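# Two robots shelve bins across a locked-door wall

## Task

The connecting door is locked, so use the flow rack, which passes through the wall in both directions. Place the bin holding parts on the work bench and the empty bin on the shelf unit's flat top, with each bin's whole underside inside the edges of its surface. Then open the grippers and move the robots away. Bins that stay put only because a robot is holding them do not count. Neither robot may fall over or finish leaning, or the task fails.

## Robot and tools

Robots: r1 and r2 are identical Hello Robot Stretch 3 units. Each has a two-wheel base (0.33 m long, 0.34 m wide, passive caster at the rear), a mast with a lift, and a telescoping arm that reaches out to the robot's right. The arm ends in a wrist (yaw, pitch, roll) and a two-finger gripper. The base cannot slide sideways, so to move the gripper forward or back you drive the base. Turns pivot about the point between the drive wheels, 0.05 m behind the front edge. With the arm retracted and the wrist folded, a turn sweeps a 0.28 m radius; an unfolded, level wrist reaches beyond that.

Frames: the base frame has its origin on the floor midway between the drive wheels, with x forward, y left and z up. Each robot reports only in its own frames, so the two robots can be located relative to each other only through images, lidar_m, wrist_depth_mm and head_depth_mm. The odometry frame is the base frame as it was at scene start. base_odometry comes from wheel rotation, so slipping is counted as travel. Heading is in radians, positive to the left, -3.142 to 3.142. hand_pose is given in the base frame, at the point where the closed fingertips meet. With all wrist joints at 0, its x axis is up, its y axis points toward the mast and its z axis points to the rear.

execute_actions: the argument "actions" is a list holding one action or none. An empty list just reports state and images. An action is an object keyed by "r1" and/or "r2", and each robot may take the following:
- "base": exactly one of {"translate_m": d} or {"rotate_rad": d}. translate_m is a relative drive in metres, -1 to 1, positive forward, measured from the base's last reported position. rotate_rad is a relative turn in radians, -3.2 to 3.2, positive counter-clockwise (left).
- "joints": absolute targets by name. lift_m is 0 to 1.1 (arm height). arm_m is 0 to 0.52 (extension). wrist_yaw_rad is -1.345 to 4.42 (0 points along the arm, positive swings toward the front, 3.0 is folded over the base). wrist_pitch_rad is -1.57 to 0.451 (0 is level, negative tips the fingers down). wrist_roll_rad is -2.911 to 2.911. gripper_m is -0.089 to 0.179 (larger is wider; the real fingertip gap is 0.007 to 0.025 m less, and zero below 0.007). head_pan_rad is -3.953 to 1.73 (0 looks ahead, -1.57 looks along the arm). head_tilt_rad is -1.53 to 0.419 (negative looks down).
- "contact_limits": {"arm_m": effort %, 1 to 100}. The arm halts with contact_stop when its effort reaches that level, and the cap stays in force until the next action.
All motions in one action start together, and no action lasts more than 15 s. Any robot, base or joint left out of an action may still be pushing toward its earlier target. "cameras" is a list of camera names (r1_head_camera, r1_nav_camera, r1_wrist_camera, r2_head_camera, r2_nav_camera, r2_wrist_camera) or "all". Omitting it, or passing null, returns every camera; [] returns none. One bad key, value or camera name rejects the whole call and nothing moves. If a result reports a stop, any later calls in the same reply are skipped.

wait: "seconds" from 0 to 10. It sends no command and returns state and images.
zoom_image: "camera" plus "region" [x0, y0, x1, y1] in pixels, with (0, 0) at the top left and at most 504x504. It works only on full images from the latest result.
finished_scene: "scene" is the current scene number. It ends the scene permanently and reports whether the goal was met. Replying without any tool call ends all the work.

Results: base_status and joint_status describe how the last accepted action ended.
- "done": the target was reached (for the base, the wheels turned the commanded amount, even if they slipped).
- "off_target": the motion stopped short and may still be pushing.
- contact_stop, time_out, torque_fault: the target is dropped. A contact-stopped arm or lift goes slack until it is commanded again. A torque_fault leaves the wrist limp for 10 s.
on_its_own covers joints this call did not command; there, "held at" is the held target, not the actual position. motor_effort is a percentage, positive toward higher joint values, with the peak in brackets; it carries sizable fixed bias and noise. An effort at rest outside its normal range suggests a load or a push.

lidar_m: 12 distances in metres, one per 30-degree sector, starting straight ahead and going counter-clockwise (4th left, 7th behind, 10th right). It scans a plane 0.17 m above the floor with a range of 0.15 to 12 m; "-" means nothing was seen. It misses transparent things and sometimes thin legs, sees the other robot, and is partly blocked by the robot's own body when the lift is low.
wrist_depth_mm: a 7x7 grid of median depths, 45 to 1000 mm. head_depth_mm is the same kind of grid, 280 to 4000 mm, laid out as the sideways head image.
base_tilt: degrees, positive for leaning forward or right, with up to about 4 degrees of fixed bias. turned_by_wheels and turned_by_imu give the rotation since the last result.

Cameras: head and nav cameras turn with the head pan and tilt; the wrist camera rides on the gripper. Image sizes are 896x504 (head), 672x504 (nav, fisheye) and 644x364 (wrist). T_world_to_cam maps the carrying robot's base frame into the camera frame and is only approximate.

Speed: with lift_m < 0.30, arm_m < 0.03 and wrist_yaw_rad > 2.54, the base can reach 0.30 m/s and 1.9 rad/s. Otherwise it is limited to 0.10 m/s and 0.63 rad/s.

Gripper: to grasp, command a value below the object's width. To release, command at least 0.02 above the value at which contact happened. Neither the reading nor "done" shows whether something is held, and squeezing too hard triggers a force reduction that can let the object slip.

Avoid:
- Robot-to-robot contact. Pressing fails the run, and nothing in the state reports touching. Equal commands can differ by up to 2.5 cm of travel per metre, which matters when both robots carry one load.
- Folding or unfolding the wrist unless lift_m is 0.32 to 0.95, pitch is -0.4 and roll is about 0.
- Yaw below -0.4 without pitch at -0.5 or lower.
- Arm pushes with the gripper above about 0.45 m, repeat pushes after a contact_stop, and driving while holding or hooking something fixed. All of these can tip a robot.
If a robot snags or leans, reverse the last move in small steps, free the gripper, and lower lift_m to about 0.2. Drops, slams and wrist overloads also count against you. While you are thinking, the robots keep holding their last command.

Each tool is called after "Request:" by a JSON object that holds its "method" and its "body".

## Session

Request:
{"method": "execute_actions", "body": {"actions": [{"r1":{"joints":{"head_tilt_rad":-0.4,"wrist_pitch_rad":-0.4}},"r2":{"joints":{"head_tilt_rad":-0.4,"wrist_pitch_rad":-0.4}}}], "cameras": ["r1_nav_camera","r2_nav_camera","r1_wrist_camera","r2_wrist_camera"]}}

Scene clock: 0.80 s.
r1.base_odometry: x=+0.000 y=+0.000 heading=+0.000 (m, m, rad; r1's odometry frame)
r1.turned_by_wheels: +0.000 (rad since the last result)
r1.turned_by_imu: +0.000 (rad since the last result)
r1.base_tilt: forward=-1.9 right=+1.5 (deg)
r1.lidar_m: 1.54 1.56 1.08 1.00 1.02 1.29 1.15 1.60 2.46 3.33 2.50 1.67
r1.head_depth_mm: 1365 1473 1594 1712 1900 1802 1423 / 1340 1448 1558 1690 1859 1782 1432 / 1333 1419 1516 1666 1798 1789 1429 / 1325 1415 1504 1633 1770 1791 1439 / 1299 1391 1493 1617 1748 1805 1428 / 1288 1367 1465 1583 1720 1788 1422 / 1268 1356 1460 1560 1688 1772 1416
r1.base_status: not commanded
r1.joint_positions: lift_m=+0.534 arm_m=-0.001 wrist_yaw_rad=+3.112 wrist_pitch_rad=-0.412 wrist_roll_rad=+0.020 gripper_m=+0.037 head_pan_rad=+0.015 head_tilt_rad=-0.395
r1.joint_status: all done
r1.motor_effort: left_wheel=+0(1) right_wheel=+0(0) lift_m=+32(32) arm_m=+0(0) wrist_yaw_rad=+1(0) wrist_pitch_rad=+6(6) wrist_roll_rad=+0(0) gripper_m=+0(0) head_pan_rad=-1(0) head_tilt_rad=-1(19) (%)
r1.hand_pose: x=-0.0146 y=+0.0815 z=+0.5482 quat_wxyz=(+0.157, +0.701, +0.133, +0.683) (m; r1's base frame)
r1.wrist_depth_mm: 858 891 959 981 - - - / 914 947 - - - - - / 988 - - - - - - / - - - - - - - / - - - - - 994 993 / 869 855 - 849 876 852 828 / 756 733 - 737 701 731 712
r2.base_odometry: x=+0.000 y=+0.000 heading=+0.000 (m, m, rad; r2's odometry frame)
r2.turned_by_wheels: +0.000 (rad since the last result)
r2.turned_by_imu: +0.000 (rad since the last result)
r2.base_tilt: forward=+0.5 right=-2.1 (deg)
r2.lidar_m: 1.20 1.25 1.67 1.60 1.65 2.23 3.11 1.79 1.40 3.15 1.19 1.25
r2.head_depth_mm: 1001 1067 1133 1217 1312 1420 1421 / 1004 1068 1137 1218 1308 1424 1415 / 1008 1064 1142 1214 1311 1418 1432 / 1005 1067 1141 1217 1308 1428 1441 / 1006 1072 1148 1220 1315 1421 1445 / 1008 1070 1143 1222 1314 1423 1456 / 1013 1075 1146 1228 1318 1432 1468
r2.base_status: not commanded
r2.joint_positions: lift_m=+0.496 arm_m=+0.002 wrist_yaw_rad=+3.096 wrist_pitch_rad=-0.423 wrist_roll_rad=-0.019 gripper_m=+0.037 head_pan_rad=-0.015 head_tilt_rad=-0.395
r2.joint_status: all done
r2.motor_effort: left_wheel=-1(1) right_wheel=+0(0) lift_m=+25(25) arm_m=+1(0) wrist_yaw_rad=+1(1) wrist_pitch_rad=+9(9) wrist_roll_rad=+0(0) gripper_m=+0(0) head_pan_rad=+1(1) head_tilt_rad=-3(28) (%)
r2.hand_pose: x=-0.0111 y=+0.0762 z=+0.5076 quat_wxyz=(+0.163, +0.688, +0.134, +0.695) (m; r2's base frame)
r2.wrist_depth_mm: - - - - - - - / - - - - - - - / - - - - - - - / - - - - - - - / 908 931 903 942 925 896 889 / 757 756 - 757 781 767 751 / 661 652 653 649 643 656 659
pictures: r1_nav_camera (sideways: a quarter turn counterclockwise sets it upright), r1_wrist_camera, r2_nav_camera (sideways: a quarter turn counterclockwise sets it upright), r2_wrist_camera
camera_calibration (this result's frames):
r1_nav_camera: T_world_to_cam=[[0.336459, 0.0208751, 0.941467, -1.18948], [0.0112084, -0.999772, 0.0181622, 0.0318098], [0.941631, 0.00444148, -0.336616, 0.396367], [0, 0, 0, 1]] pos_world=[0.0266225, 0.0548726, 1.2527]
r1_wrist_camera: T_world_to_cam=[[0.995444, -0.0834326, -0.046152, 0.043977], [-0.0830275, -0.520534, -0.849795, 0.543452], [0.0468769, 0.849755, -0.52509, 0.378846], [0, 0, 0, 1]] pos_world=[-0.0164143, -0.035372, 0.66278]
r2_nav_camera: T_world_to_cam=[[0.411919, -0.0138748, 0.911115, -1.14743], [-0.0440942, -0.999016, 0.00472185, 0.048788], [0.910153, -0.0421199, -0.412126, 0.489116], [0, 0, 0, 1]] pos_world=[0.0296282, 0.0534213, 1.24678]
r2_wrist_camera: T_world_to_cam=[[0.999592, -0.0273892, 0.00811706, 0.0107766], [-0.00828456, -0.549873, -0.835207, 0.500057], [0.027339, 0.834799, -0.549876, 0.381248], [0, 0, 0, 1]] pos_world=[-0.0170524, -0.043002, 0.627203]
Images, in order (width x height): r1_nav_camera 672x504, r1_wrist_camera 644x364, r2_nav_camera 672x504, r2_wrist_camera 644x364.

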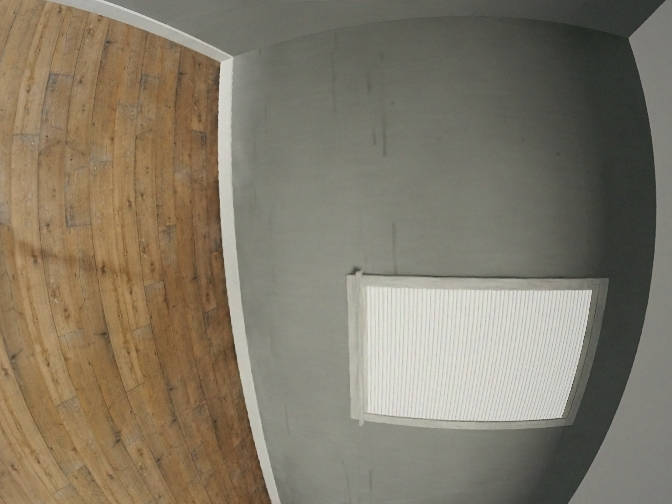

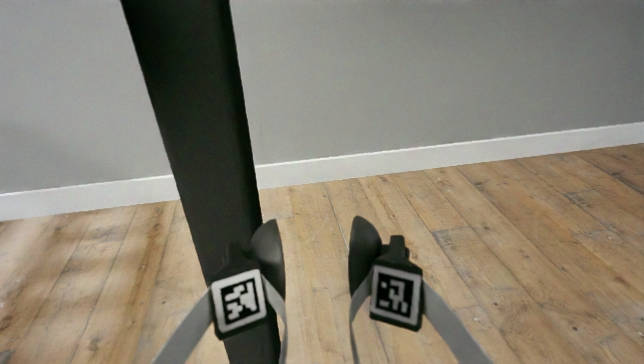

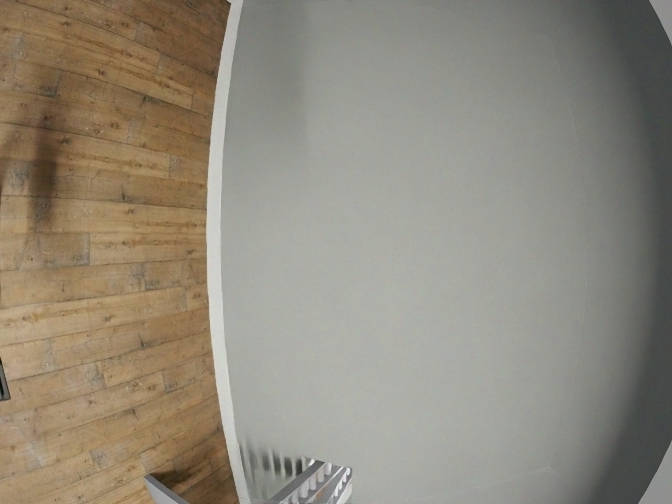

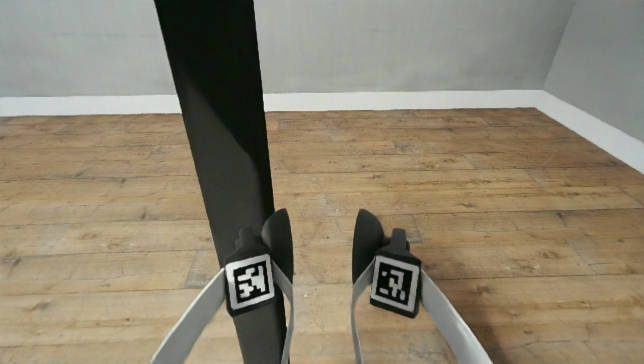

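Request:
{"method": "execute_actions", "body": {"actions": [{"r1":{"base":{"rotate_rad":-1.42},"joints":{"head_pan_rad":-0.7,"lift_m":0.27}},"r2":{"joints":{"head_pan_rad":-2.35,"lift_m":0.27}}}], "cameras": ["r1_head_camera","r2_head_camera","r1_nav_camera"]}}

Scene clock: 6.53 s.
r1.base_odometry: x=+0.000 y=+0.000 heading=-1.420 (m, m, rad; r1's odometry frame)
r1.turned_by_wheels: -1.420 (rad since the last result)
r1.turned_by_imu: -1.446 (rad since the last result)
r1.base_tilt: forward=-2.0 right=+1.5 (deg)
r1.lidar_m: 3.34 2.13 1.59 1.55 1.39 1.03 1.01 1.05 1.16 1.56 1.60 2.72
r1.head_depth_mm: 3297 3490 3585 3024 2296 1790 1435 / 3622 3807 3957 1772 2195 1791 1420 / 3927 - - 3012 2416 1794 1434 / 3843 - 3082 3213 2422 1806 1427 / 3534 3791 3791 3677 2424 1782 1430 / 3305 3531 3672 3397 2411 1799 1432 / 3074 3218 3450 3512 2402 1794 1427
r1.base_status: done
r1.joint_positions: lift_m=+0.271 arm_m=-0.001 wrist_yaw_rad=+3.112 wrist_pitch_rad=-0.414 wrist_roll_rad=+0.020 gripper_m=+0.037 head_pan_rad=-0.693 head_tilt_rad=-0.395
r1.joint_status: all done
r1.motor_effort: left_wheel=+2(7) right_wheel=-3(13) lift_m=+13(29) arm_m=+0(0) wrist_yaw_rad=+0(0) wrist_pitch_rad=+6(6) wrist_roll_rad=+0(0) gripper_m=+0(0) head_pan_rad=-5(51) head_tilt_rad=-1(1) (%)
r1.hand_pose: x=-0.0146 y=+0.0812 z=+0.2843 quat_wxyz=(+0.157, +0.701, +0.134, +0.683) (m; r1's base frame)
r1.wrist_depth_mm: - - - - - - - / - - - - - - - / - - - - 960 966 929 / 771 771 - 768 742 737 722 / 624 617 - 603 610 603 598 / 526 516 - 526 524 503 498 / 456 - - - 425 430 432
r2.base_odometry: x=+0.000 y=+0.000 heading=+0.000 (m, m, rad; r2's odometry frame)
r2.turned_by_wheels: +0.000 (rad since the last result)
r2.turned_by_imu: -0.001 (rad since the last result)
r2.base_tilt: forward=+0.6 right=-2.2 (deg)
r2.lidar_m: 1.20 1.24 1.66 1.60 1.65 2.23 3.11 1.79 1.41 3.14 1.18 1.26
r2.head_depth_mm: 2969 3133 3322 3401 2447 1790 1412 / 3226 3375 3594 2367 2346 1804 1425 / 3562 3752 - 2310 2120 1815 1430 / 3741 - - 2017 2039 1838 1445 / 3448 3643 3940 3830 1712 1732 1458 / 3145 3346 3519 3572 1691 1801 1459 / 2958 3077 3198 3327 2606 1874 1470
r2.base_status: not commanded
r2.joint_positions: lift_m=+0.271 arm_m=+0.002 wrist_yaw_rad=+3.096 wrist_pitch_rad=-0.421 wrist_roll_rad=-0.019 gripper_m=+0.037 head_pan_rad=-2.343 head_tilt_rad=-0.395
r2.joint_status: all done
r2.motor_effort: left_wheel=-1(1) right_wheel=+0(0) lift_m=+14(23) arm_m=+0(1) wrist_yaw_rad=+1(0) wrist_pitch_rad=+8(9) wrist_roll_rad=+0(0) gripper_m=+0(0) head_pan_rad=-4(35) head_tilt_rad=-3(3) (%)
r2.hand_pose: x=-0.0111 y=+0.0764 z=+0.2825 quat_wxyz=(+0.163, +0.688, +0.134, +0.695) (m; r2's base frame)
r2.wrist_depth_mm: - - - - - - - / - - - - - - - / 929 953 - 963 962 965 985 / 716 727 - 710 709 738 730 / 593 578 575 570 597 585 589 / 491 503 - 527 497 488 502 / 441 - - - 421 423 421
pictures: r1_head_camera (sideways: a quarter turn clockwise sets it upright), r1_nav_camera (sideways: a quarter turn counterclockwise sets it upright), r2_head_camera (sideways: a quarter turn clockwise sets it upright)
camera_calibration (this result's frames):
r1_head_camera: T_world_to_cam=[[-0.29195, 0.236088, -0.926838, 1.23003], [0.630676, 0.776046, -0.000983212, 0.00342346], [0.719036, -0.584821, -0.375461, 0.443937], [0, 0, 0, 1]] pos_world=[0.0377424, -0.0334284, 1.30673]
r1_nav_camera: T_world_to_cam=[[0.269568, -0.203318, 0.941273, -1.18882], [-0.641718, -0.766726, 0.0181644, 0.0357899], [0.718005, -0.608928, -0.337158, 0.398436], [0, 0, 0, 1]] pos_world=[0.0573556, 0.0283518, 1.25269]
r2_head_camera: T_world_to_cam=[[0.275481, 0.218573, -0.936128, 1.23656], [0.730368, -0.680755, 0.0559836, -0.0696864], [-0.625038, -0.699141, -0.347174, 0.415377], [0, 0, 0, 1]] pos_world=[-0.0301271, -0.0273123, 1.30569]
Images, in order (width x height): r1_head_camera 896x504, r1_nav_camera 672x504, r2_head_camera 896x504.

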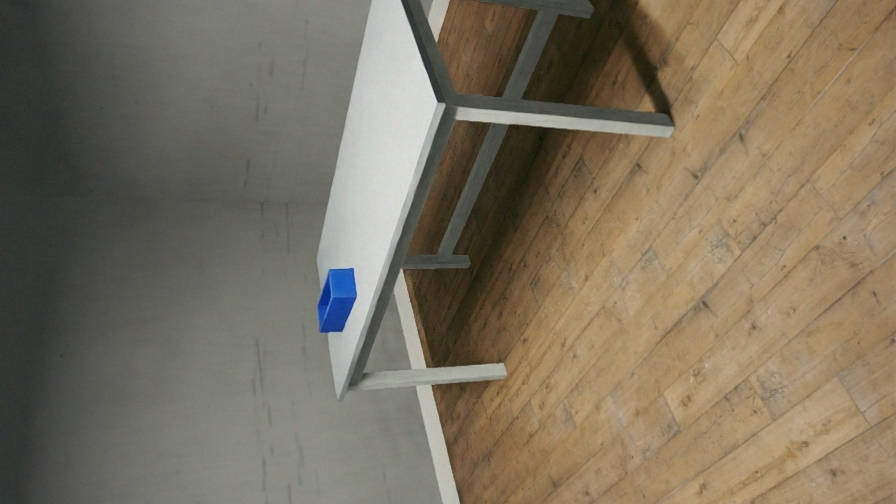

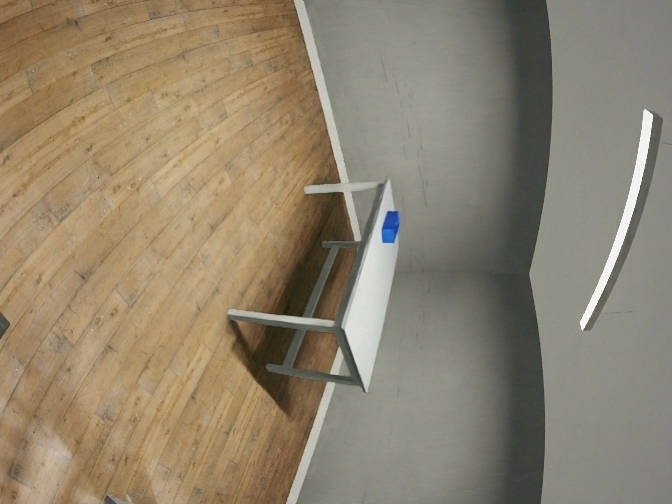

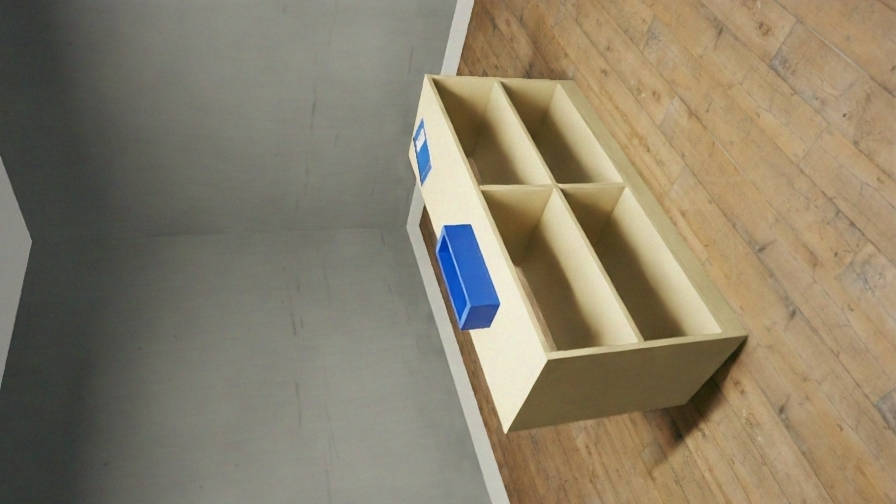

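Request:
{"method": "execute_actions", "body": {"actions": [{"r1":{"base":{"rotate_rad":-0.42},"joints":{"head_pan_rad":-1.45,"head_tilt_rad":-0.9}},"r2":{"base":{"rotate_rad":0.596},"joints":{"head_pan_rad":-1.5,"head_tilt_rad":-0.9}}}], "cameras": []}}

Request:
{"method": "execute_actions", "body": {"actions": [{"r1":{"base":{"translate_m":1}},"r2":{"base":{"translate_m":-0.75}}}], "cameras": []}}

Request:
{"method": "execute_actions", "body": {"actions": [{"r1":{"base":{"translate_m":1}},"r2":{"base":{"translate_m":-0.675}}}], "cameras": []}}

Request:
{"method": "execute_actions", "body": {"actions": [{"r1":{"base":{"rotate_rad":0.42},"joints":{"lift_m":0.6}},"r2":{"base":{"rotate_rad":-0.596},"joints":{"lift_m":0.6}}}], "cameras": []}}

Request:
{"method": "execute_actions", "body": {"actions": [{"r1":{"base":{"translate_m":0.15},"joints":{"lift_m":1.0,"wrist_yaw_rad":1.54,"wrist_pitch_rad":-1.2,"gripper_m":0.179,"arm_m":0.05}},"r2":{"joints":{"lift_m":0.87,"wrist_yaw_rad":1.57,"wrist_pitch_rad":-1.2,"gripper_m":0.179,"arm_m":0.05}}}], "cameras": ["r1_head_camera","r2_head_camera","r1_nav_camera"]}}

Scene clock: 13.03 s.
r1.base_odometry: x=+0.000 y=+0.000 heading=-1.840 (m, m, rad; r1's odometry frame)
r1.turned_by_wheels: -0.420 (rad since the last result)
r1.turned_by_imu: -0.426 (rad since the last result)
r1.base_tilt: forward=-1.9 right=+1.5 (deg)
r1.lidar_m: 2.72 3.34 1.95 1.56 1.55 1.27 1.02 1.00 1.09 1.16 3.26 1.60
r1.head_depth_mm: 1593 1429 1781 1700 1458 1272 1127 / 1790 1368 1997 1715 1459 1264 1133 / 2229 1330 2056 1715 1462 1263 1148 / 2960 1292 1559 1683 1458 1276 1163 / 3013 2459 2049 1690 1451 1261 1127 / 2910 2564 2055 1693 1451 1262 1126 / 2817 2572 2057 1695 1441 1273 1118
r1.base_status: done
r1.joint_positions: lift_m=+0.271 arm_m=-0.001 wrist_yaw_rad=+3.112 wrist_pitch_rad=-0.414 wrist_roll_rad=+0.020 gripper_m=+0.037 head_pan_rad=-1.443 head_tilt_rad=-0.889
r1.joint_status: all done
r1.motor_effort: left_wheel=+2(7) right_wheel=-4(12) lift_m=+13(13) arm_m=+0(1) wrist_yaw_rad=+0(0) wrist_pitch_rad=+7(6) wrist_roll_rad=+0(0) gripper_m=+0(0) head_pan_rad=-5(51) head_tilt_rad=-3(24) (%)
r1.hand_pose: x=-0.0146 y=+0.0812 z=+0.2843 quat_wxyz=(+0.157, +0.701, +0.134, +0.683) (m; r1's base frame)
r1.wrist_depth_mm: - - - - - - - / - - - - - - - / - - - 995 984 950 944 / 760 754 - 738 746 731 726 / 625 618 - 613 606 594 597 / 517 519 - 525 523 509 502 / 463 - - - 425 431 429
r2.base_odometry: x=+0.000 y=+0.000 heading=+0.596 (m, m, rad; r2's odometry frame)
r2.turned_by_wheels: +0.596 (rad since the last result)
r2.turned_by_imu: +0.596 (rad since the last result)
r2.base_tilt: forward=+0.7 right=-2.3 (deg)
r2.lidar_m: 1.27 1.64 1.60 1.68 2.40 3.11 1.79 1.41 3.13 1.19 1.24 1.21
r2.head_depth_mm: 2729 2383 2043 1684 1440 1242 1091 / 2199 1444 1565 1698 1448 1257 1120 / 1897 1456 2048 1679 1461 1256 1127 / 1680 1534 2068 1741 1475 1269 1133 / 1517 1641 1910 1766 1482 1275 1122 / 1334 1493 1655 1739 1488 1288 1127 / 1211 1332 1477 1639 1502 1294 1136
r2.base_status: done
r2.joint_positions: lift_m=+0.271 arm_m=+0.002 wrist_yaw_rad=+3.096 wrist_pitch_rad=-0.421 wrist_roll_rad=-0.019 gripper_m=+0.037 head_pan_rad=-1.507 head_tilt_rad=-0.889
r2.joint_status: all done
r2.motor_effort: left_wheel=-3(11) right_wheel=+4(12) lift_m=+14(14) arm_m=+1(0) wrist_yaw_rad=+0(0) wrist_pitch_rad=+8(8) wrist_roll_rad=+0(0) gripper_m=+0(0) head_pan_rad=+2(38) head_tilt_rad=-5(34) (%)
r2.hand_pose: x=-0.0111 y=+0.0764 z=+0.2826 quat_wxyz=(+0.162, +0.688, +0.134, +0.695) (m; r2's base frame)
r2.wrist_depth_mm: - - - - - - - / - - - - - - - / 958 954 - 960 973 925 983 / 709 720 - 727 727 729 727 / 581 585 582 587 593 574 581 / 498 496 - 516 508 492 487 / 433 - - - 422 424 420
pictures: none
No camera images: the call's "cameras" was empty. Leave "cameras" out to get every camera's image.

Scene clock: 18.07 s.
r1.base_odometry: x=-0.266 y=-0.964 heading=-1.840 (m, m, rad; r1's odometry frame)
r1.turned_by_wheels: +0.000 (rad since the last result)
r1.turned_by_imu: +0.002 (rad since the last result)
r1.base_tilt: forward=-1.9 right=+1.4 (deg)
r1.lidar_m: 1.71 2.40 2.44 1.95 1.93 2.10 1.95 1.94 1.47 2.88 0.90 1.68
r1.head_depth_mm: 2928 2623 2061 1712 1467 1271 1125 / 2966 2573 2073 1719 1444 1268 1137 / 2774 2552 2070 1710 1457 1274 1150 / 2728 2604 2038 1712 1452 1277 1157 / 2605 2571 2043 1703 1461 1278 1122 / 2565 2568 2016 1627 1446 1259 1120 / 2401 1030 1038 1708 1451 1271 1120
r1.base_status: done
r1.joint_positions: lift_m=+0.271 arm_m=-0.001 wrist_yaw_rad=+3.112 wrist_pitch_rad=-0.414 wrist_roll_rad=+0.020 gripper_m=+0.037 head_pan_rad=-1.443 head_tilt_rad=-0.889
r1.joint_status: not commanded
r1.motor_effort: left_wheel=+2(8) right_wheel=-3(7) lift_m=+13(13) arm_m=+0(0) wrist_yaw_rad=+0(0) wrist_pitch_rad=+6(6) wrist_roll_rad=+0(0) gripper_m=+0(0) head_pan_rad=-5(5) head_tilt_rad=-3(4) (%)
r1.hand_pose: x=-0.0146 y=+0.0812 z=+0.2843 quat_wxyz=(+0.157, +0.701, +0.134, +0.683) (m; r1's base frame)
r1.wrist_depth_mm: - - - - - - - / - - - - - - - / - - - 952 973 953 951 / 781 765 - 747 761 742 738 / 619 622 - 616 613 588 594 / 516 513 - 532 516 500 495 / 462 - - - 422 434 433
r2.base_odometry: x=-0.621 y=-0.421 heading=+0.596 (m, m, rad; r2's odometry frame)
r2.turned_by_wheels: +0.000 (rad since the last result)
r2.turned_by_imu: -0.004 (rad since the last result)
r2.base_tilt: forward=+0.6 right=-2.1 (deg)
r2.lidar_m: 1.93 2.05 2.00 2.11 2.55 2.48 1.52 1.05 0.80 2.46 1.36 1.83
r2.head_depth_mm: 2504 2642 2081 1694 1442 1241 1100 / 2641 2694 2089 1710 1445 1257 1118 / 2831 2743 2134 1734 1459 1262 1127 / 2590 2707 2133 1744 1465 1272 1127 / 2275 2513 2031 1766 1477 1273 1118 / 2056 1501 1693 1733 1494 1283 1127 / 1850 1603 1513 1753 1498 1292 1136
r2.base_status: done
r2.joint_positions: lift_m=+0.271 arm_m=+0.002 wrist_yaw_rad=+3.096 wrist_pitch_rad=-0.421 wrist_roll_rad=-0.019 gripper_m=+0.037 head_pan_rad=-1.507 head_tilt_rad=-0.889
r2.joint_status: not commanded
r2.motor_effort: left_wheel=-3(11) right_wheel=+3(8) lift_m=+14(14) arm_m=+0(0) wrist_yaw_rad=+0(1) wrist_pitch_rad=+8(8) wrist_roll_rad=+0(0) gripper_m=+0(0) head_pan_rad=+4(4) head_tilt_rad=-6(5) (%)
r2.hand_pose: x=-0.0111 y=+0.0764 z=+0.2826 quat_wxyz=(+0.162, +0.688, +0.134, +0.695) (m; r2's base frame)
r2.wrist_depth_mm: - - - - - - - / - - - - - - - / 949 933 - 923 989 957 942 / 733 732 - 710 726 710 742 / 580 581 597 580 585 581 569 / 490 501 - 515 517 500 489 / 434 - - - 422 426 418
pictures: none
No camera images: the call's "cameras" was empty. Leave "cameras" out to get every camera's image.

Scene clock: 23.10 s.
r1.base_odometry: x=-0.531 y=-1.928 heading=-1.840 (m, m, rad; r1's odometry frame)
r1.turned_by_wheels: +0.000 (rad since the last result)
r1.turned_by_imu: +0.002 (rad since the last result)
r1.base_tilt: forward=-1.9 right=+1.5 (deg)
r1.lidar_m: 1.49 1.47 1.60 2.33 2.31 2.52 2.89 2.24 1.01 1.18 1.17 0.74
r1.head_depth_mm: 2463 1042 830 1661 1460 1265 1123 / 2416 1046 827 1636 1459 1269 1136 / 2342 1041 828 1589 1460 1270 1157 / 2324 1046 825 737 1450 1273 1162 / 2229 1031 827 739 1459 1262 1125 / 2191 1028 820 719 1460 1269 1122 / 2132 1035 720 699 1452 1264 1123
r1.base_status: done
r1.joint_positions: lift_m=+0.271 arm_m=-0.001 wrist_yaw_rad=+3.112 wrist_pitch_rad=-0.414 wrist_roll_rad=+0.020 gripper_m=+0.037 head_pan_rad=-1.443 head_tilt_rad=-0.889
r1.joint_status: not commanded
r1.motor_effort: left_wheel=+1(9) right_wheel=-3(9) lift_m=+13(13) arm_m=-1(0) wrist_yaw_rad=+0(0) wrist_pitch_rad=+6(6) wrist_roll_rad=+0(0) gripper_m=+0(0) head_pan_rad=-5(5) head_tilt_rad=-5(2) (%)
r1.hand_pose: x=-0.0146 y=+0.0812 z=+0.2843 quat_wxyz=(+0.157, +0.701, +0.134, +0.683) (m; r1's base frame)
r1.wrist_depth_mm: - - - - - - - / - - - - - - - / - - 984 987 962 952 954 / 784 773 - 759 736 724 727 / 627 613 - 607 619 598 593 / 522 515 - 524 519 507 501 / 460 - - - 421 434 430
r2.base_odometry: x=-1.180 y=-0.800 heading=+0.596 (m, m, rad; r2's odometry frame)
r2.turned_by_wheels: +0.000 (rad since the last result)
r2.turned_by_imu: -0.004 (rad since the last result)
r2.base_tilt: forward=+0.7 right=-2.4 (deg)
r2.lidar_m: 2.53 2.43 2.37 2.49 1.96 1.91 0.84 0.45 0.57 0.63 0.64 1.79
r2.head_depth_mm: 2151 2393 2091 828 760 943 1075 / 2296 2522 2109 877 812 1129 1119 / 2466 2656 2128 905 1020 1211 1130 / 2672 2786 2149 917 1099 1262 1131 / 2856 2846 2181 1738 1478 1278 1125 / 2703 2808 2212 1776 1497 1280 1133 / 2441 2665 2214 1788 1504 1298 1136
r2.base_status: done
r2.joint_positions: lift_m=+0.271 arm_m=+0.002 wrist_yaw_rad=+3.096 wrist_pitch_rad=-0.421 wrist_roll_rad=-0.019 gripper_m=+0.037 head_pan_rad=-1.507 head_tilt_rad=-0.889
r2.joint_status: not commanded
r2.motor_effort: left_wheel=-3(11) right_wheel=+3(9) lift_m=+14(14) arm_m=+0(0) wrist_yaw_rad=-1(0) wrist_pitch_rad=+8(8) wrist_roll_rad=+0(0) gripper_m=+0(0) head_pan_rad=+2(2) head_tilt_rad=-6(5) (%)
r2.hand_pose: x=-0.0111 y=+0.0764 z=+0.2826 quat_wxyz=(+0.162, +0.688, +0.134, +0.695) (m; r2's base frame)
r2.wrist_depth_mm: - - - - - - - / - - - - - - - / 968 971 - 957 916 946 950 / 717 732 - 725 705 714 722 / 592 583 581 583 593 582 574 / 492 505 - 524 496 492 488 / 433 - - - 419 425 417
pictures: none
No camera images: the call's "cameras" was empty. Leave "cameras" out to get every camera's image.

Scene clock: 26.93 s.
r1.base_odometry: x=-0.531 y=-1.928 heading=-1.420 (m, m, rad; r1's odometry frame)
r1.turned_by_wheels: +0.420 (rad since the last result)
r1.turned_by_imu: +0.425 (rad since the last result)
r1.base_tilt: forward=-2.0 right=+1.5 (deg)
r1.lidar_m: 1.47 1.54 2.16 2.31 2.42 2.94 2.24 1.01 1.20 1.17 0.74 0.76
r1.head_depth_mm: 2159 1049 830 724 1459 1274 1127 / 2198 1045 832 720 1453 1277 - / 2240 1040 781 719 1445 1271 - / 2242 1042 759 737 1452 1289 - / 2261 1033 767 739 1443 1265 1119 / 2308 1033 782 792 1444 1269 1112 / 2307 1032 798 1583 1452 1256 1119
r1.base_status: done
r1.joint_positions: lift_m=+0.599 arm_m=-0.001 wrist_yaw_rad=+3.112 wrist_pitch_rad=-0.414 wrist_roll_rad=+0.020 gripper_m=+0.037 head_pan_rad=-1.443 head_tilt_rad=-0.890
r1.joint_status: all done
r1.motor_effort: left_wheel=-2(7) right_wheel=+3(13) lift_m=+47(49) arm_m=+0(0) wrist_yaw_rad=+0(0) wrist_pitch_rad=+6(6) wrist_roll_rad=+0(0) gripper_m=+0(0) head_pan_rad=-4(5) head_tilt_rad=-3(3) (%)
r1.hand_pose: x=-0.0146 y=+0.0812 z=+0.6129 quat_wxyz=(+0.157, +0.701, +0.134, +0.683) (m; r1's base frame)
r1.wrist_depth_mm: - - - - - - - / - - - - - - - / - - - - - - - / - - - - - - - / - - - - - - - / 972 960 - 913 950 909 903 / 824 813 - 802 784 789 786
r2.base_odometry: x=-1.180 y=-0.800 heading=+0.000 (m, m, rad; r2's odometry frame)
r2.turned_by_wheels: -0.596 (rad since the last result)
r2.turned_by_imu: -0.598 (rad since the last result)
r2.base_tilt: forward=+0.8 right=-2.2 (deg)
r2.lidar_m: 1.79 2.48 2.48 2.37 2.44 2.01 1.91 0.84 0.45 0.45 0.66 0.63
r2.head_depth_mm: 2079 2394 2076 889 787 1140 - / 2080 2391 2109 874 793 1147 - / 2079 2402 2114 829 816 1155 - / 2094 2422 2147 834 823 1172 1086 / 2107 2430 2174 843 830 1199 1118 / 2103 2462 2184 929 840 1204 1136 / 2123 2449 2215 941 846 1207 1135
r2.base_status: done
r2.joint_positions: lift_m=+0.599 arm_m=+0.002 wrist_yaw_rad=+3.096 wrist_pitch_rad=-0.421 wrist_roll_rad=-0.019 gripper_m=+0.037 head_pan_rad=-1.507 head_tilt_rad=-0.889
r2.joint_status: all done
r2.motor_effort: left_wheel=+2(10) right_wheel=-4(11) lift_m=+35(36) arm_m=-1(0) wrist_yaw_rad=+0(0) wrist_pitch_rad=+8(8) wrist_roll_rad=+0(0) gripper_m=+0(0) head_pan_rad=+3(3) head_tilt_rad=-5(5) (%)
r2.hand_pose: x=-0.0111 y=+0.0764 z=+0.6115 quat_wxyz=(+0.162, +0.688, +0.134, +0.695) (m; r2's base frame)
r2.wrist_depth_mm: - - - - - - - / - - - - - - - / - - - - - - - / - - - - - - - / - - - - - - - / 872 880 - 896 926 889 894 / 766 755 770 760 761 762 769
pictures: none
No camera images: the call's "cameras" was empty. Leave "cameras" out to get every camera's image.

Scene clock: 31.40 s.
r1.base_odometry: x=-0.509 y=-2.076 heading=-1.420 (m, m, rad; r1's odometry frame)
r1.turned_by_wheels: +0.000 (rad since the last result)
r1.turned_by_imu: -0.001 (rad since the last result)
r1.base_tilt: forward=-1.9 right=+1.5 (deg)
r1.lidar_m: 1.32 1.39 1.94 2.30 2.42 3.12 2.38 1.14 1.21 1.17 0.64 1.36
r1.head_depth_mm: 2173 - - - 1422 1276 1123 / 2185 - - - 1382 1264 1120 / 2234 1075 764 - - 1254 1132 / 2253 1035 766 723 1421 1295 1119 / 2293 1032 781 737 1429 1271 1078 / 2292 1032 824 766 1431 1271 1118 / 2363 2511 822 848 1360 1263 1116
r1.base_status: done
r1.joint_positions: lift_m=+0.999 arm_m=+0.050 wrist_yaw_rad=+1.542 wrist_pitch_rad=-1.201 wrist_roll_rad=+0.020 gripper_m=+0.179 head_pan_rad=-1.443 head_tilt_rad=-0.890
r1.joint_status: all done
r1.motor_effort: left_wheel=-2(3) right_wheel=+4(10) lift_m=+47(48) arm_m=+6(4) wrist_yaw_rad=-3(3) wrist_pitch_rad=+0(6) wrist_roll_rad=+0(0) gripper_m=+0(84) head_pan_rad=-4(5) head_tilt_rad=-4(4) (%)
r1.hand_pose: x=+0.0488 y=-0.1968 z=+0.8904 quat_wxyz=(+0.696, +0.694, -0.147, +0.113) (m; r1's base frame)
r1.wrist_depth_mm: - - - - - - 347 / - - - - - - 350 / - - - - - - 402 / - - - - - - - / - - - - - - - / - - - - - - - / - - - - 984 993 981
r2.base_odometry: x=-1.180 y=-0.800 heading=+0.000 (m, m, rad; r2's odometry frame)
r2.turned_by_wheels: +0.000 (rad since the last result)
r2.turned_by_imu: -0.001 (rad since the last result)
r2.base_tilt: forward=+0.6 right=-2.2 (deg)
r2.lidar_m: 1.79 2.48 2.48 2.36 2.44 2.00 1.92 0.85 0.45 0.45 0.66 0.63
r2.head_depth_mm: 2057 2379 2080 940 - 1141 1097 / 2059 2385 2099 923 - 1148 1101 / 2067 2387 2113 851 821 - 1089 / 2102 2430 2136 836 807 1186 1139 / 2111 2427 2186 841 829 1202 1119 / 2084 2447 2192 927 838 1202 1130 / 2105 2425 2197 938 845 1208 1134
r2.base_status: not commanded
r2.joint_positions: lift_m=+0.869 arm_m=+0.050 wrist_yaw_rad=+1.572 wrist_pitch_rad=-1.201 wrist_roll_rad=-0.019 gripper_m=+0.179 head_pan_rad=-1.507 head_tilt_rad=-0.889
r2.joint_status: all done
r2.motor_effort: left_wheel=+2(2) right_wheel=-4(3) lift_m=+34(36) arm_m=+3(6) wrist_yaw_rad=-2(1) wrist_pitch_rad=+0(7) wrist_roll_rad=+0(0) gripper_m=+1(86) head_pan_rad=+3(3) head_tilt_rad=-6(5) (%)
r2.hand_pose: x=+0.0487 y=-0.1948 z=+0.7605 quat_wxyz=(+0.697, +0.694, -0.123, +0.137) (m; r2's base frame)
r2.wrist_depth_mm: - - - - - 597 364 / - - - - - 626 348 / 976 966 944 - 885 619 335 / 921 952 920 940 874 601 323 / 896 932 922 909 853 575 313 / 890 - - 870 856 555 303 / - 867 - 836 845 544 296
pictures: r1_head_camera (sideways: a quarter turn clockwise sets it upright), r1_nav_camera (sideways: a quarter turn counterclockwise sets it upright), r2_head_camera (sideways: a quarter turn clockwise sets it upright)
camera_calibration (this result's frames):
r1_head_camera: T_world_to_cam=[[-0.10275, 0.763183, -0.637961, 0.852281], [0.99058, 0.136874, 0.00419724, -0.00551528], [0.0905233, -0.63152, -0.770057, 0.961115], [0, 0, 0, 1]] pos_world=[0.00603169, -0.0427274, 1.28386]
r1_nav_camera: T_world_to_cam=[[0.11017, -0.735267, 0.668764, -0.832541], [-0.991047, -0.132323, 0.0177812, 0.0384315], [0.0754187, -0.664735, -0.743262, 0.930705], [0, 0, 0, 1]] pos_world=[0.0596161, 0.0116179, 1.24785]
r2_head_camera: T_world_to_cam=[[-0.00332412, 0.752421, -0.658674, 0.876527], [0.996619, 0.0565659, 0.0595871, -0.0759641], [0.0820931, -0.656249, -0.750065, 0.935222], [0, 0, 0, 1]] pos_world=[0.00184562, -0.0414811, 1.28335]
Images, in order (width x height): r1_head_camera 896x504, r1_nav_camera 672x504, r2_head_camera 896x504.

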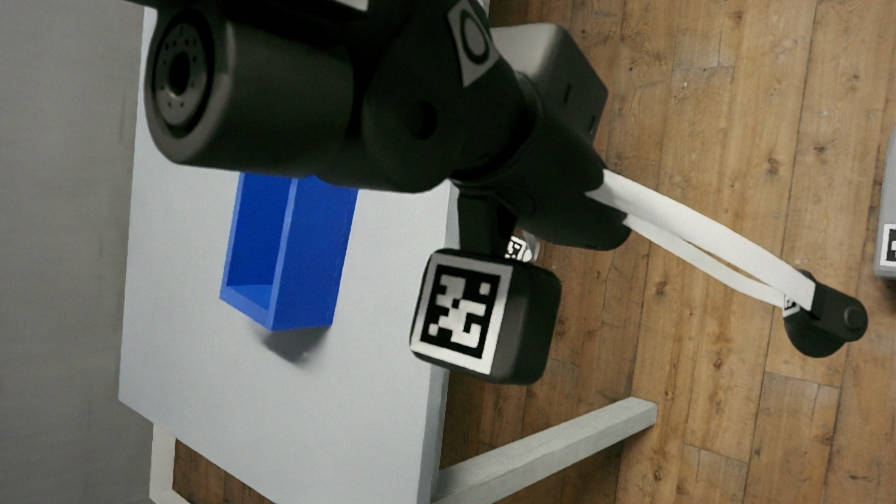

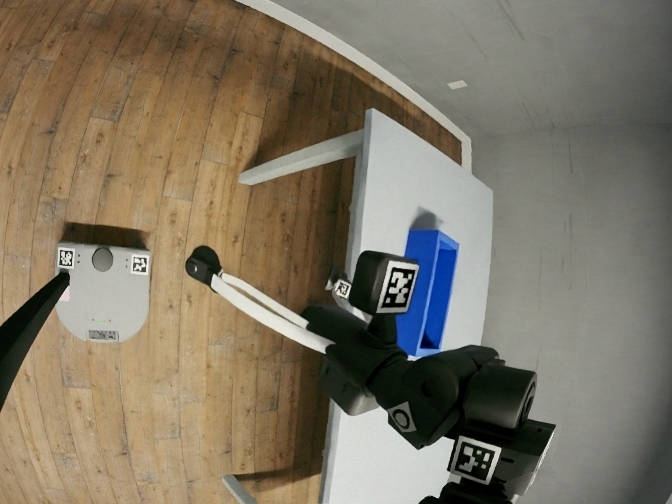

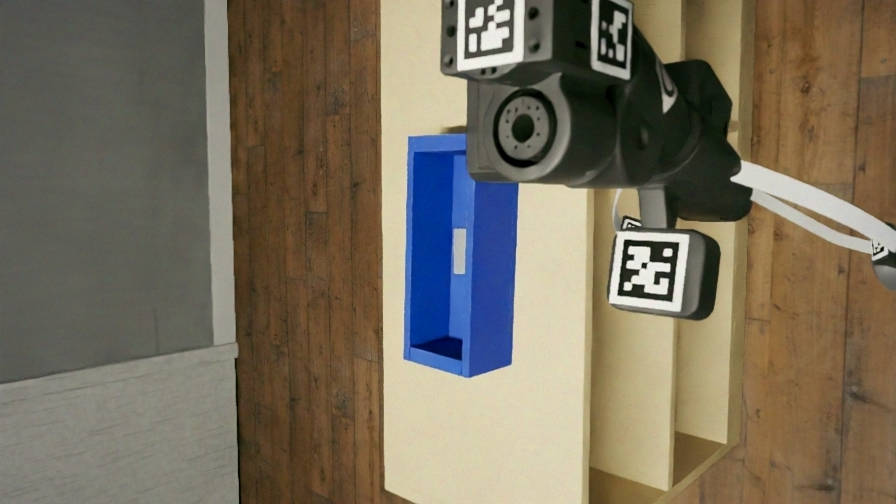

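Request:
{"method": "execute_actions", "body": {"actions": [{"r1":{"base":{"rotate_rad":0.6}},"r2":{"base":{"translate_m":0.015},"joints":{"arm_m":0.15}}}], "cameras": []}}

Request:
{"method": "execute_actions", "body": {"actions": [{"r1":{"base":{"translate_m":-0.18}},"r2":{"joints":{"arm_m":0.35,"lift_m":0.83}}}], "cameras": []}}

Request:
{"method": "execute_actions", "body": {"actions": [{"r1":{"base":{"rotate_rad":-0.645},"joints":{"arm_m":0.2}},"r2":{"joints":{"arm_m":0.445}}}], "cameras": []}}

Request:
{"method": "execute_actions", "body": {"actions": [{"r1":{"base":{"translate_m":0.155},"joints":{"arm_m":0.445,"lift_m":0.985,"wrist_yaw_rad":1.5}}}], "cameras": ["r1_head_camera","r2_head_camera","r1_wrist_camera","r2_wrist_camera"]}}

Scene clock: 37.13 s.
r1.base_odometry: x=-0.509 y=-2.076 heading=-0.820 (m, m, rad; r1's odometry frame)
r1.turned_by_wheels: +0.600 (rad since the last result)
r1.turned_by_imu: +0.609 (rad since the last result)
r1.base_tilt: forward=-1.9 right=+1.4 (deg)
r1.lidar_m: 1.42 2.13 2.30 2.48 3.04 2.39 1.14 1.18 1.17 0.64 1.34 1.32
r1.head_depth_mm: 2378 - - - 1441 1272 1126 / 2295 - - - 1380 1274 1130 / 2013 2358 838 - - 1268 1129 / 1759 2077 2064 1791 1422 1294 1121 / 1583 1828 1987 1832 1431 1263 1081 / 1425 1631 1870 1709 1450 1270 1120 / 1313 1480 1663 1715 1452 1263 1119
r1.base_status: done
r1.joint_positions: lift_m=+0.999 arm_m=+0.050 wrist_yaw_rad=+1.541 wrist_pitch_rad=-1.201 wrist_roll_rad=+0.020 gripper_m=+0.179 head_pan_rad=-1.443 head_tilt_rad=-0.890
r1.joint_status: not commanded
r1.motor_effort: left_wheel=-2(6) right_wheel=+4(8) lift_m=+47(47) arm_m=+6(6) wrist_yaw_rad=-2(2) wrist_pitch_rad=+1(1) wrist_roll_rad=+0(0) gripper_m=+0(0) head_pan_rad=-5(4) head_tilt_rad=-3(5) (%)
r1.hand_pose: x=+0.0487 y=-0.1969 z=+0.8904 quat_wxyz=(+0.696, +0.694, -0.147, +0.113) (m; r1's base frame)
r1.wrist_depth_mm: - - - - - - - / - - - - - - - / - - - - - - - / - - - - - - - / - - - - - - - / - - - - - - 534 / - 990 - - - 986 -
r2.base_odometry: x=-1.165 y=-0.800 heading=+0.000 (m, m, rad; r2's odometry frame)
r2.turned_by_wheels: +0.000 (rad since the last result)
r2.turned_by_imu: -0.001 (rad since the last result)
r2.base_tilt: forward=+0.6 right=-2.2 (deg)
r2.lidar_m: 1.77 2.46 2.48 2.37 2.44 2.02 1.93 0.85 0.46 0.50 0.65 0.62
r2.head_depth_mm: 2058 2370 2219 846 789 1140 1093 / 2067 2389 2242 - 807 1139 1103 / 2083 2396 2178 861 - 1170 1113 / 2110 2422 2148 863 1008 1178 1120 / 2112 2430 2165 836 830 1197 1126 / 2106 2441 2208 926 839 1201 1129 / 2134 2455 2234 938 846 1219 1136
r2.base_status: done
r2.joint_positions: lift_m=+0.869 arm_m=+0.150 wrist_yaw_rad=+1.571 wrist_pitch_rad=-1.201 wrist_roll_rad=-0.019 gripper_m=+0.179 head_pan_rad=-1.507 head_tilt_rad=-0.889
r2.joint_status: all done
r2.motor_effort: left_wheel=+1(7) right_wheel=-3(4) lift_m=+35(35) arm_m=+4(7) wrist_yaw_rad=+0(2) wrist_pitch_rad=+0(0) wrist_roll_rad=+0(0) gripper_m=+0(0) head_pan_rad=+3(3) head_tilt_rad=-5(5) (%)
r2.hand_pose: x=+0.0487 y=-0.2948 z=+0.7605 quat_wxyz=(+0.697, +0.694, -0.123, +0.136) (m; r2's base frame)
r2.wrist_depth_mm: - - - - 613 360 361 / - - - - 633 349 292 / 990 950 947 992 621 333 289 / 929 930 947 943 603 327 288 / 904 896 874 896 575 313 285 / 849 - - 864 568 304 258 / 824 - - 834 549 295 285
pictures: none
No camera images: the call's "cameras" was empty. Leave "cameras" out to get every camera's image.

Scene clock: 39.90 s.
r1.base_odometry: x=-0.631 y=-1.945 heading=-0.820 (m, m, rad; r1's odometry frame)
r1.turned_by_wheels: +0.000 (rad since the last result)
r1.turned_by_imu: -0.001 (rad since the last result)
r1.base_tilt: forward=-1.9 right=+1.5 (deg)
r1.lidar_m: 1.58 2.36 2.41 2.61 2.90 2.22 0.96 1.08 1.06 0.67 0.67 1.47
r1.head_depth_mm: 2250 - - - 998 1269 1125 / 2427 - - - 1382 1267 1128 / 2229 2476 840 - - 1271 1127 / 1973 2257 827 718 1421 1285 1124 / 1774 2036 822 868 1375 1258 1081 / 1598 1820 1945 1723 1456 1269 1121 / 1470 1626 1864 1688 1454 1267 1128
r1.base_status: done
r1.joint_positions: lift_m=+0.999 arm_m=+0.050 wrist_yaw_rad=+1.541 wrist_pitch_rad=-1.201 wrist_roll_rad=+0.020 gripper_m=+0.179 head_pan_rad=-1.443 head_tilt_rad=-0.890
r1.joint_status: not commanded
r1.motor_effort: left_wheel=-2(7) right_wheel=+4(5) lift_m=+47(47) arm_m=+6(6) wrist_yaw_rad=-2(2) wrist_pitch_rad=+1(0) wrist_roll_rad=+0(0) gripper_m=+0(0) head_pan_rad=-5(5) head_tilt_rad=-3(3) (%)
r1.hand_pose: x=+0.0487 y=-0.1969 z=+0.8904 quat_wxyz=(+0.696, +0.694, -0.147, +0.113) (m; r1's base frame)
r1.wrist_depth_mm: - - - - - - - / - - - - - - - / - - - - - - - / - - - - - 972 - / - - - - - - - / - - - - - - 340 / - 994 - 992 - - 994
r2.base_odometry: x=-1.165 y=-0.800 heading=+0.000 (m, m, rad; r2's odometry frame)
r2.turned_by_wheels: +0.000 (rad since the last result)
r2.turned_by_imu: -0.001 (rad since the last result)
r2.base_tilt: forward=+0.6 right=-2.2 (deg)
r2.lidar_m: 1.77 2.46 2.47 2.37 2.44 2.02 1.93 0.86 0.46 0.50 0.64 0.62
r2.head_depth_mm: 2071 2308 - 869 797 1142 1100 / 2078 2298 2012 869 792 1138 1100 / 2078 2363 2161 851 800 1162 1113 / 2103 2428 2211 834 1003 1177 1116 / 2120 2436 2177 835 832 1199 1119 / 2106 2463 2193 928 838 1209 1130 / 2095 2457 2242 937 847 1225 1134
r2.base_status: not commanded
r2.joint_positions: lift_m=+0.831 arm_m=+0.350 wrist_yaw_rad=+1.570 wrist_pitch_rad=-1.201 wrist_roll_rad=-0.019 gripper_m=+0.179 head_pan_rad=-1.507 head_tilt_rad=-0.889
r2.joint_status: all done
r2.motor_effort: left_wheel=+2(1) right_wheel=-4(4) lift_m=+15(31) arm_m=+3(2) wrist_yaw_rad=+0(1) wrist_pitch_rad=+0(0) wrist_roll_rad=+0(0) gripper_m=+0(1) head_pan_rad=+2(3) head_tilt_rad=-6(6) (%)
r2.hand_pose: x=+0.0487 y=-0.4949 z=+0.7216 quat_wxyz=(+0.697, +0.694, -0.123, +0.136) (m; r2's base frame)
r2.wrist_depth_mm: - - - 319 227 217 312 / 973 953 954 303 263 251 302 / 954 934 936 293 276 267 292 / 880 884 902 286 240 248 280 / 870 857 848 276 233 236 272 / - - 837 267 244 254 264 / - - 808 258 239 247 189
pictures: none
No camera images: the call's "cameras" was empty. Leave "cameras" out to get every camera's image.

Scene clock: 42.27 s.
r1.base_odometry: x=-0.631 y=-1.945 heading=-1.465 (m, m, rad; r1's odometry frame)
r1.turned_by_wheels: -0.645 (rad since the last result)
r1.turned_by_imu: -0.657 (rad since the last result)
r1.base_tilt: forward=-1.9 right=+1.4 (deg)
r1.lidar_m: 1.47 1.52 2.06 2.41 2.50 2.99 2.22 0.96 1.11 1.06 1.10 0.67
r1.head_depth_mm: - 995 827 688 1365 1269 1121 / - - - 691 1402 1271 1123 / 2138 1040 - 670 1405 1267 1142 / 2150 1073 724 669 1389 1261 1122 / 2157 1040 736 683 1385 1269 1123 / 2187 1034 741 686 1431 1260 1119 / 2208 1028 722 680 1424 1264 1115
r1.base_status: done
r1.joint_positions: lift_m=+0.999 arm_m=+0.200 wrist_yaw_rad=+1.540 wrist_pitch_rad=-1.202 wrist_roll_rad=+0.020 gripper_m=+0.179 head_pan_rad=-1.443 head_tilt_rad=-0.890
r1.joint_status: all done
r1.motor_effort: left_wheel=+1(6) right_wheel=-4(9) lift_m=+47(47) arm_m=+6(11) wrist_yaw_rad=+0(2) wrist_pitch_rad=+1(1) wrist_roll_rad=+0(0) gripper_m=+0(0) head_pan_rad=-5(5) head_tilt_rad=-3(3) (%)
r1.hand_pose: x=+0.0486 y=-0.3469 z=+0.8904 quat_wxyz=(+0.696, +0.694, -0.147, +0.112) (m; r1's base frame)
r1.wrist_depth_mm: - - - - 339 307 310 / - - - - 323 304 306 / - - - - 317 296 290 / - - - - 305 292 286 / - - - - 295 291 210 / - - - - 287 286 286 / - - - 990 277 278 279
r2.base_odometry: x=-1.165 y=-0.800 heading=+0.000 (m, m, rad; r2's odometry frame)
r2.turned_by_wheels: +0.000 (rad since the last result)
r2.turned_by_imu: +0.000 (rad since the last result)
r2.base_tilt: forward=+0.5 right=-2.1 (deg)
r2.lidar_m: 1.77 2.46 2.47 2.37 2.44 2.01 1.93 0.86 0.45 0.50 0.64 0.62
r2.head_depth_mm: 2076 2285 - 870 789 1142 1093 / 2047 2394 2031 872 791 1143 1102 / 2084 2313 2142 845 801 1165 1110 / 2089 2420 2082 837 824 1183 1114 / 2110 2450 2165 837 832 1198 1120 / 2094 2460 2184 930 839 1209 1131 / 2105 2443 2219 938 844 1220 1138
r2.base_status: not commanded
r2.joint_positions: lift_m=+0.831 arm_m=+0.445 wrist_yaw_rad=+1.570 wrist_pitch_rad=-1.201 wrist_roll_rad=-0.019 gripper_m=+0.179 head_pan_rad=-1.507 head_tilt_rad=-0.889
r2.joint_status: all done
r2.motor_effort: left_wheel=+1(2) right_wheel=-3(3) lift_m=+15(14) arm_m=+4(4) wrist_yaw_rad=+0(0) wrist_pitch_rad=+0(0) wrist_roll_rad=+0(0) gripper_m=+0(0) head_pan_rad=+3(2) head_tilt_rad=-6(5) (%)
r2.hand_pose: x=+0.0487 y=-0.5899 z=+0.7216 quat_wxyz=(+0.697, +0.694, -0.123, +0.136) (m; r2's base frame)
r2.wrist_depth_mm: - - 313 221 227 315 - / 965 941 306 286 266 304 952 / 936 915 291 284 280 292 926 / 877 861 280 276 273 285 894 / 868 279 272 238 265 275 849 / - 267 255 255 256 268 855 / - 261 250 246 248 258 529
pictures: none
No camera images: the call's "cameras" was empty. Leave "cameras" out to get every camera's image.

Scene clock: 45.30 s.
r1.base_odometry: x=-0.615 y=-2.099 heading=-1.465 (m, m, rad; r1's odometry frame)
r1.turned_by_wheels: +0.000 (rad since the last result)
r1.turned_by_imu: +0.000 (rad since the last result)
r1.base_tilt: forward=-1.9 right=+1.5 (deg)
r1.lidar_m: 1.31 1.35 1.84 2.41 2.51 3.15 2.38 1.10 1.11 1.06 0.55 0.57
r1.head_depth_mm: 2075 1040 826 690 1367 1272 1117 / - 1003 731 662 1400 1268 1127 / 2084 997 736 671 1396 1274 1137 / 2097 1040 734 684 1404 1270 1121 / 2173 1032 723 685 1428 1261 1125 / 2198 1036 824 683 1424 1265 1124 / 2200 1122 821 682 1368 1213 1123
r1.base_status: done
r1.joint_positions: lift_m=+0.986 arm_m=+0.445 wrist_yaw_rad=+1.500 wrist_pitch_rad=-1.202 wrist_roll_rad=+0.020 gripper_m=+0.179 head_pan_rad=-1.443 head_tilt_rad=-0.890
r1.joint_status: all done
r1.motor_effort: left_wheel=+2(6) right_wheel=-3(5) lift_m=+13(44) arm_m=+6(8) wrist_yaw_rad=+0(3) wrist_pitch_rad=+1(1) wrist_roll_rad=+0(0) gripper_m=+0(0) head_pan_rad=-5(4) head_tilt_rad=-3(4) (%)
r1.hand_pose: x=+0.0484 y=-0.5947 z=+0.8767 quat_wxyz=(+0.698, +0.691, -0.161, +0.098) (m; r1's base frame)
r1.wrist_depth_mm: - 318 320 319 321 321 322 / 310 305 221 211 309 311 309 / 298 298 237 275 295 299 303 / 290 287 262 276 286 289 292 / 282 279 266 269 278 282 282 / - 267 230 262 268 272 274 / - 261 233 253 261 264 262
r2.base_odometry: x=-1.165 y=-0.800 heading=+0.000 (m, m, rad; r2's odometry frame)
r2.turned_by_wheels: +0.000 (rad since the last result)
r2.turned_by_imu: -0.001 (rad since the last result)
r2.base_tilt: forward=+0.7 right=-2.4 (deg)
r2.lidar_m: 1.77 2.47 2.48 2.37 2.45 2.01 1.93 0.86 0.45 0.50 0.64 0.62
r2.head_depth_mm: 2064 2279 - 870 788 1141 1099 / 2081 2393 2039 874 790 1141 1109 / 2081 2332 2125 847 800 1158 1111 / 2101 2432 2079 840 826 1180 1118 / 2111 2459 2180 833 835 1197 1122 / 2101 2424 2201 932 836 1201 1131 / 2123 2453 2215 938 846 1218 1136
r2.base_status: not commanded
r2.joint_positions: lift_m=+0.831 arm_m=+0.445 wrist_yaw_rad=+1.570 wrist_pitch_rad=-1.201 wrist_roll_rad=-0.019 gripper_m=+0.179 head_pan_rad=-1.507 head_tilt_rad=-0.889
r2.joint_status: not commanded
r2.motor_effort: left_wheel=+1(1) right_wheel=-3(3) lift_m=+14(15) arm_m=+4(4) wrist_yaw_rad=+0(1) wrist_pitch_rad=+0(0) wrist_roll_rad=+0(0) gripper_m=+0(1) head_pan_rad=+3(4) head_tilt_rad=-5(5) (%)
r2.hand_pose: x=+0.0487 y=-0.5899 z=+0.7216 quat_wxyz=(+0.697, +0.694, -0.123, +0.136) (m; r2's base frame)
r2.wrist_depth_mm: - - 313 219 228 317 - / 973 951 304 284 265 302 921 / 936 920 290 284 279 295 942 / 897 902 281 277 272 285 895 / 871 278 271 236 260 278 847 / - 265 257 255 253 267 858 / - 260 248 247 248 255 539
pictures: r1_head_camera (sideways: a quarter turn clockwise sets it upright), r1_wrist_camera, r2_head_camera (sideways: a quarter turn clockwise sets it upright), r2_wrist_camera
camera_calibration (this result's frames):
r1_head_camera: T_world_to_cam=[[-0.10275, 0.763183, -0.637961, 0.85228], [0.99058, 0.136873, 0.00419724, -0.00551528], [0.0905232, -0.63152, -0.770057, 0.961115], [0, 0, 0, 1]] pos_world=[0.00603169, -0.0427274, 1.28386]
r1_wrist_camera: T_world_to_cam=[[-0.141748, -0.989884, 0.00604487, -0.589798], [-0.964179, 0.136679, -0.227328, 0.363713], [0.224203, -0.0380516, -0.973799, 0.979808], [0, 0, 0, 1]] pos_world=[0.047406, -0.59626, 1.04038]
r2_head_camera: T_world_to_cam=[[-0.00332402, 0.752421, -0.658674, 0.876527], [0.996619, 0.0565658, 0.0595871, -0.0759641], [0.082093, -0.656249, -0.750065, 0.935222], [0, 0, 0, 1]] pos_world=[0.00184561, -0.0414811, 1.28335]
r2_wrist_camera: T_world_to_cam=[[0.0172517, -0.999829, -0.00659191, -0.584145], [-0.977922, -0.0154998, -0.208395, 0.223117], [0.208258, 0.0100416, -0.978022, 0.866972], [0, 0, 0, 1]] pos_world=[0.047715, -0.589293, 0.890564]
Images, in order (width x height): r1_head_camera 896x504, r1_wrist_camera 644x364, r2_head_camera 896x504, r2_wrist_camera 644x364.

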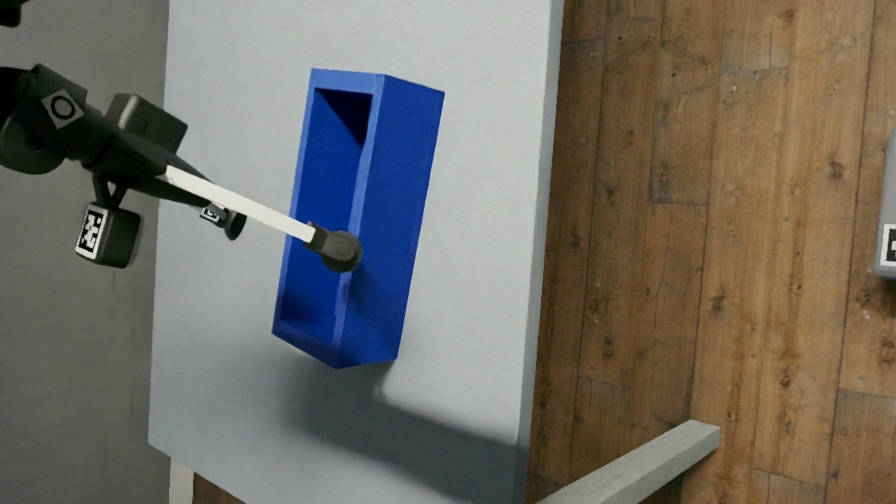

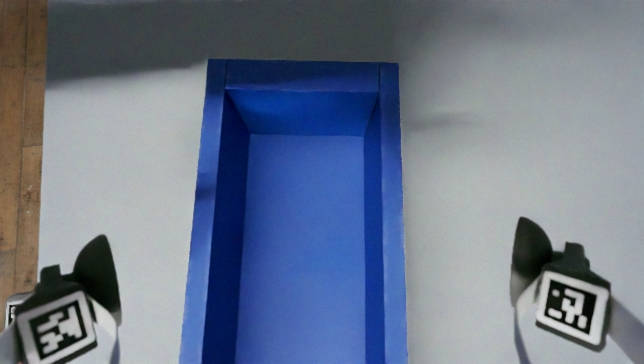

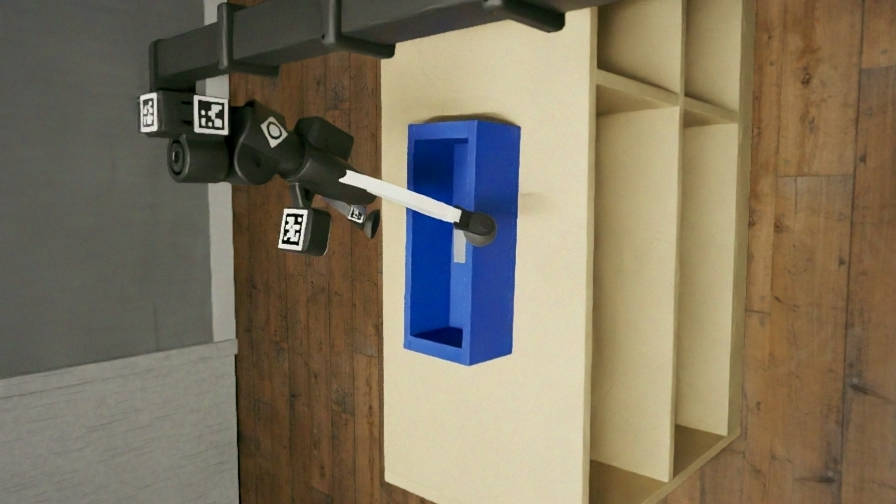

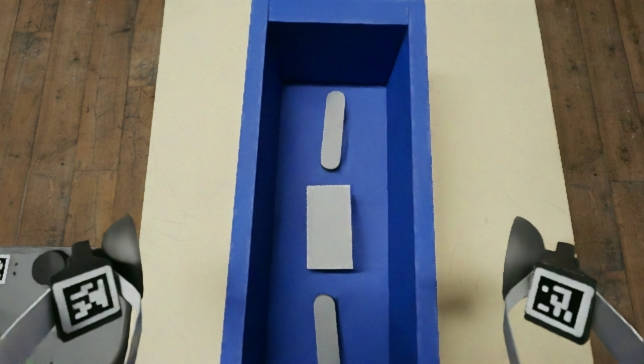

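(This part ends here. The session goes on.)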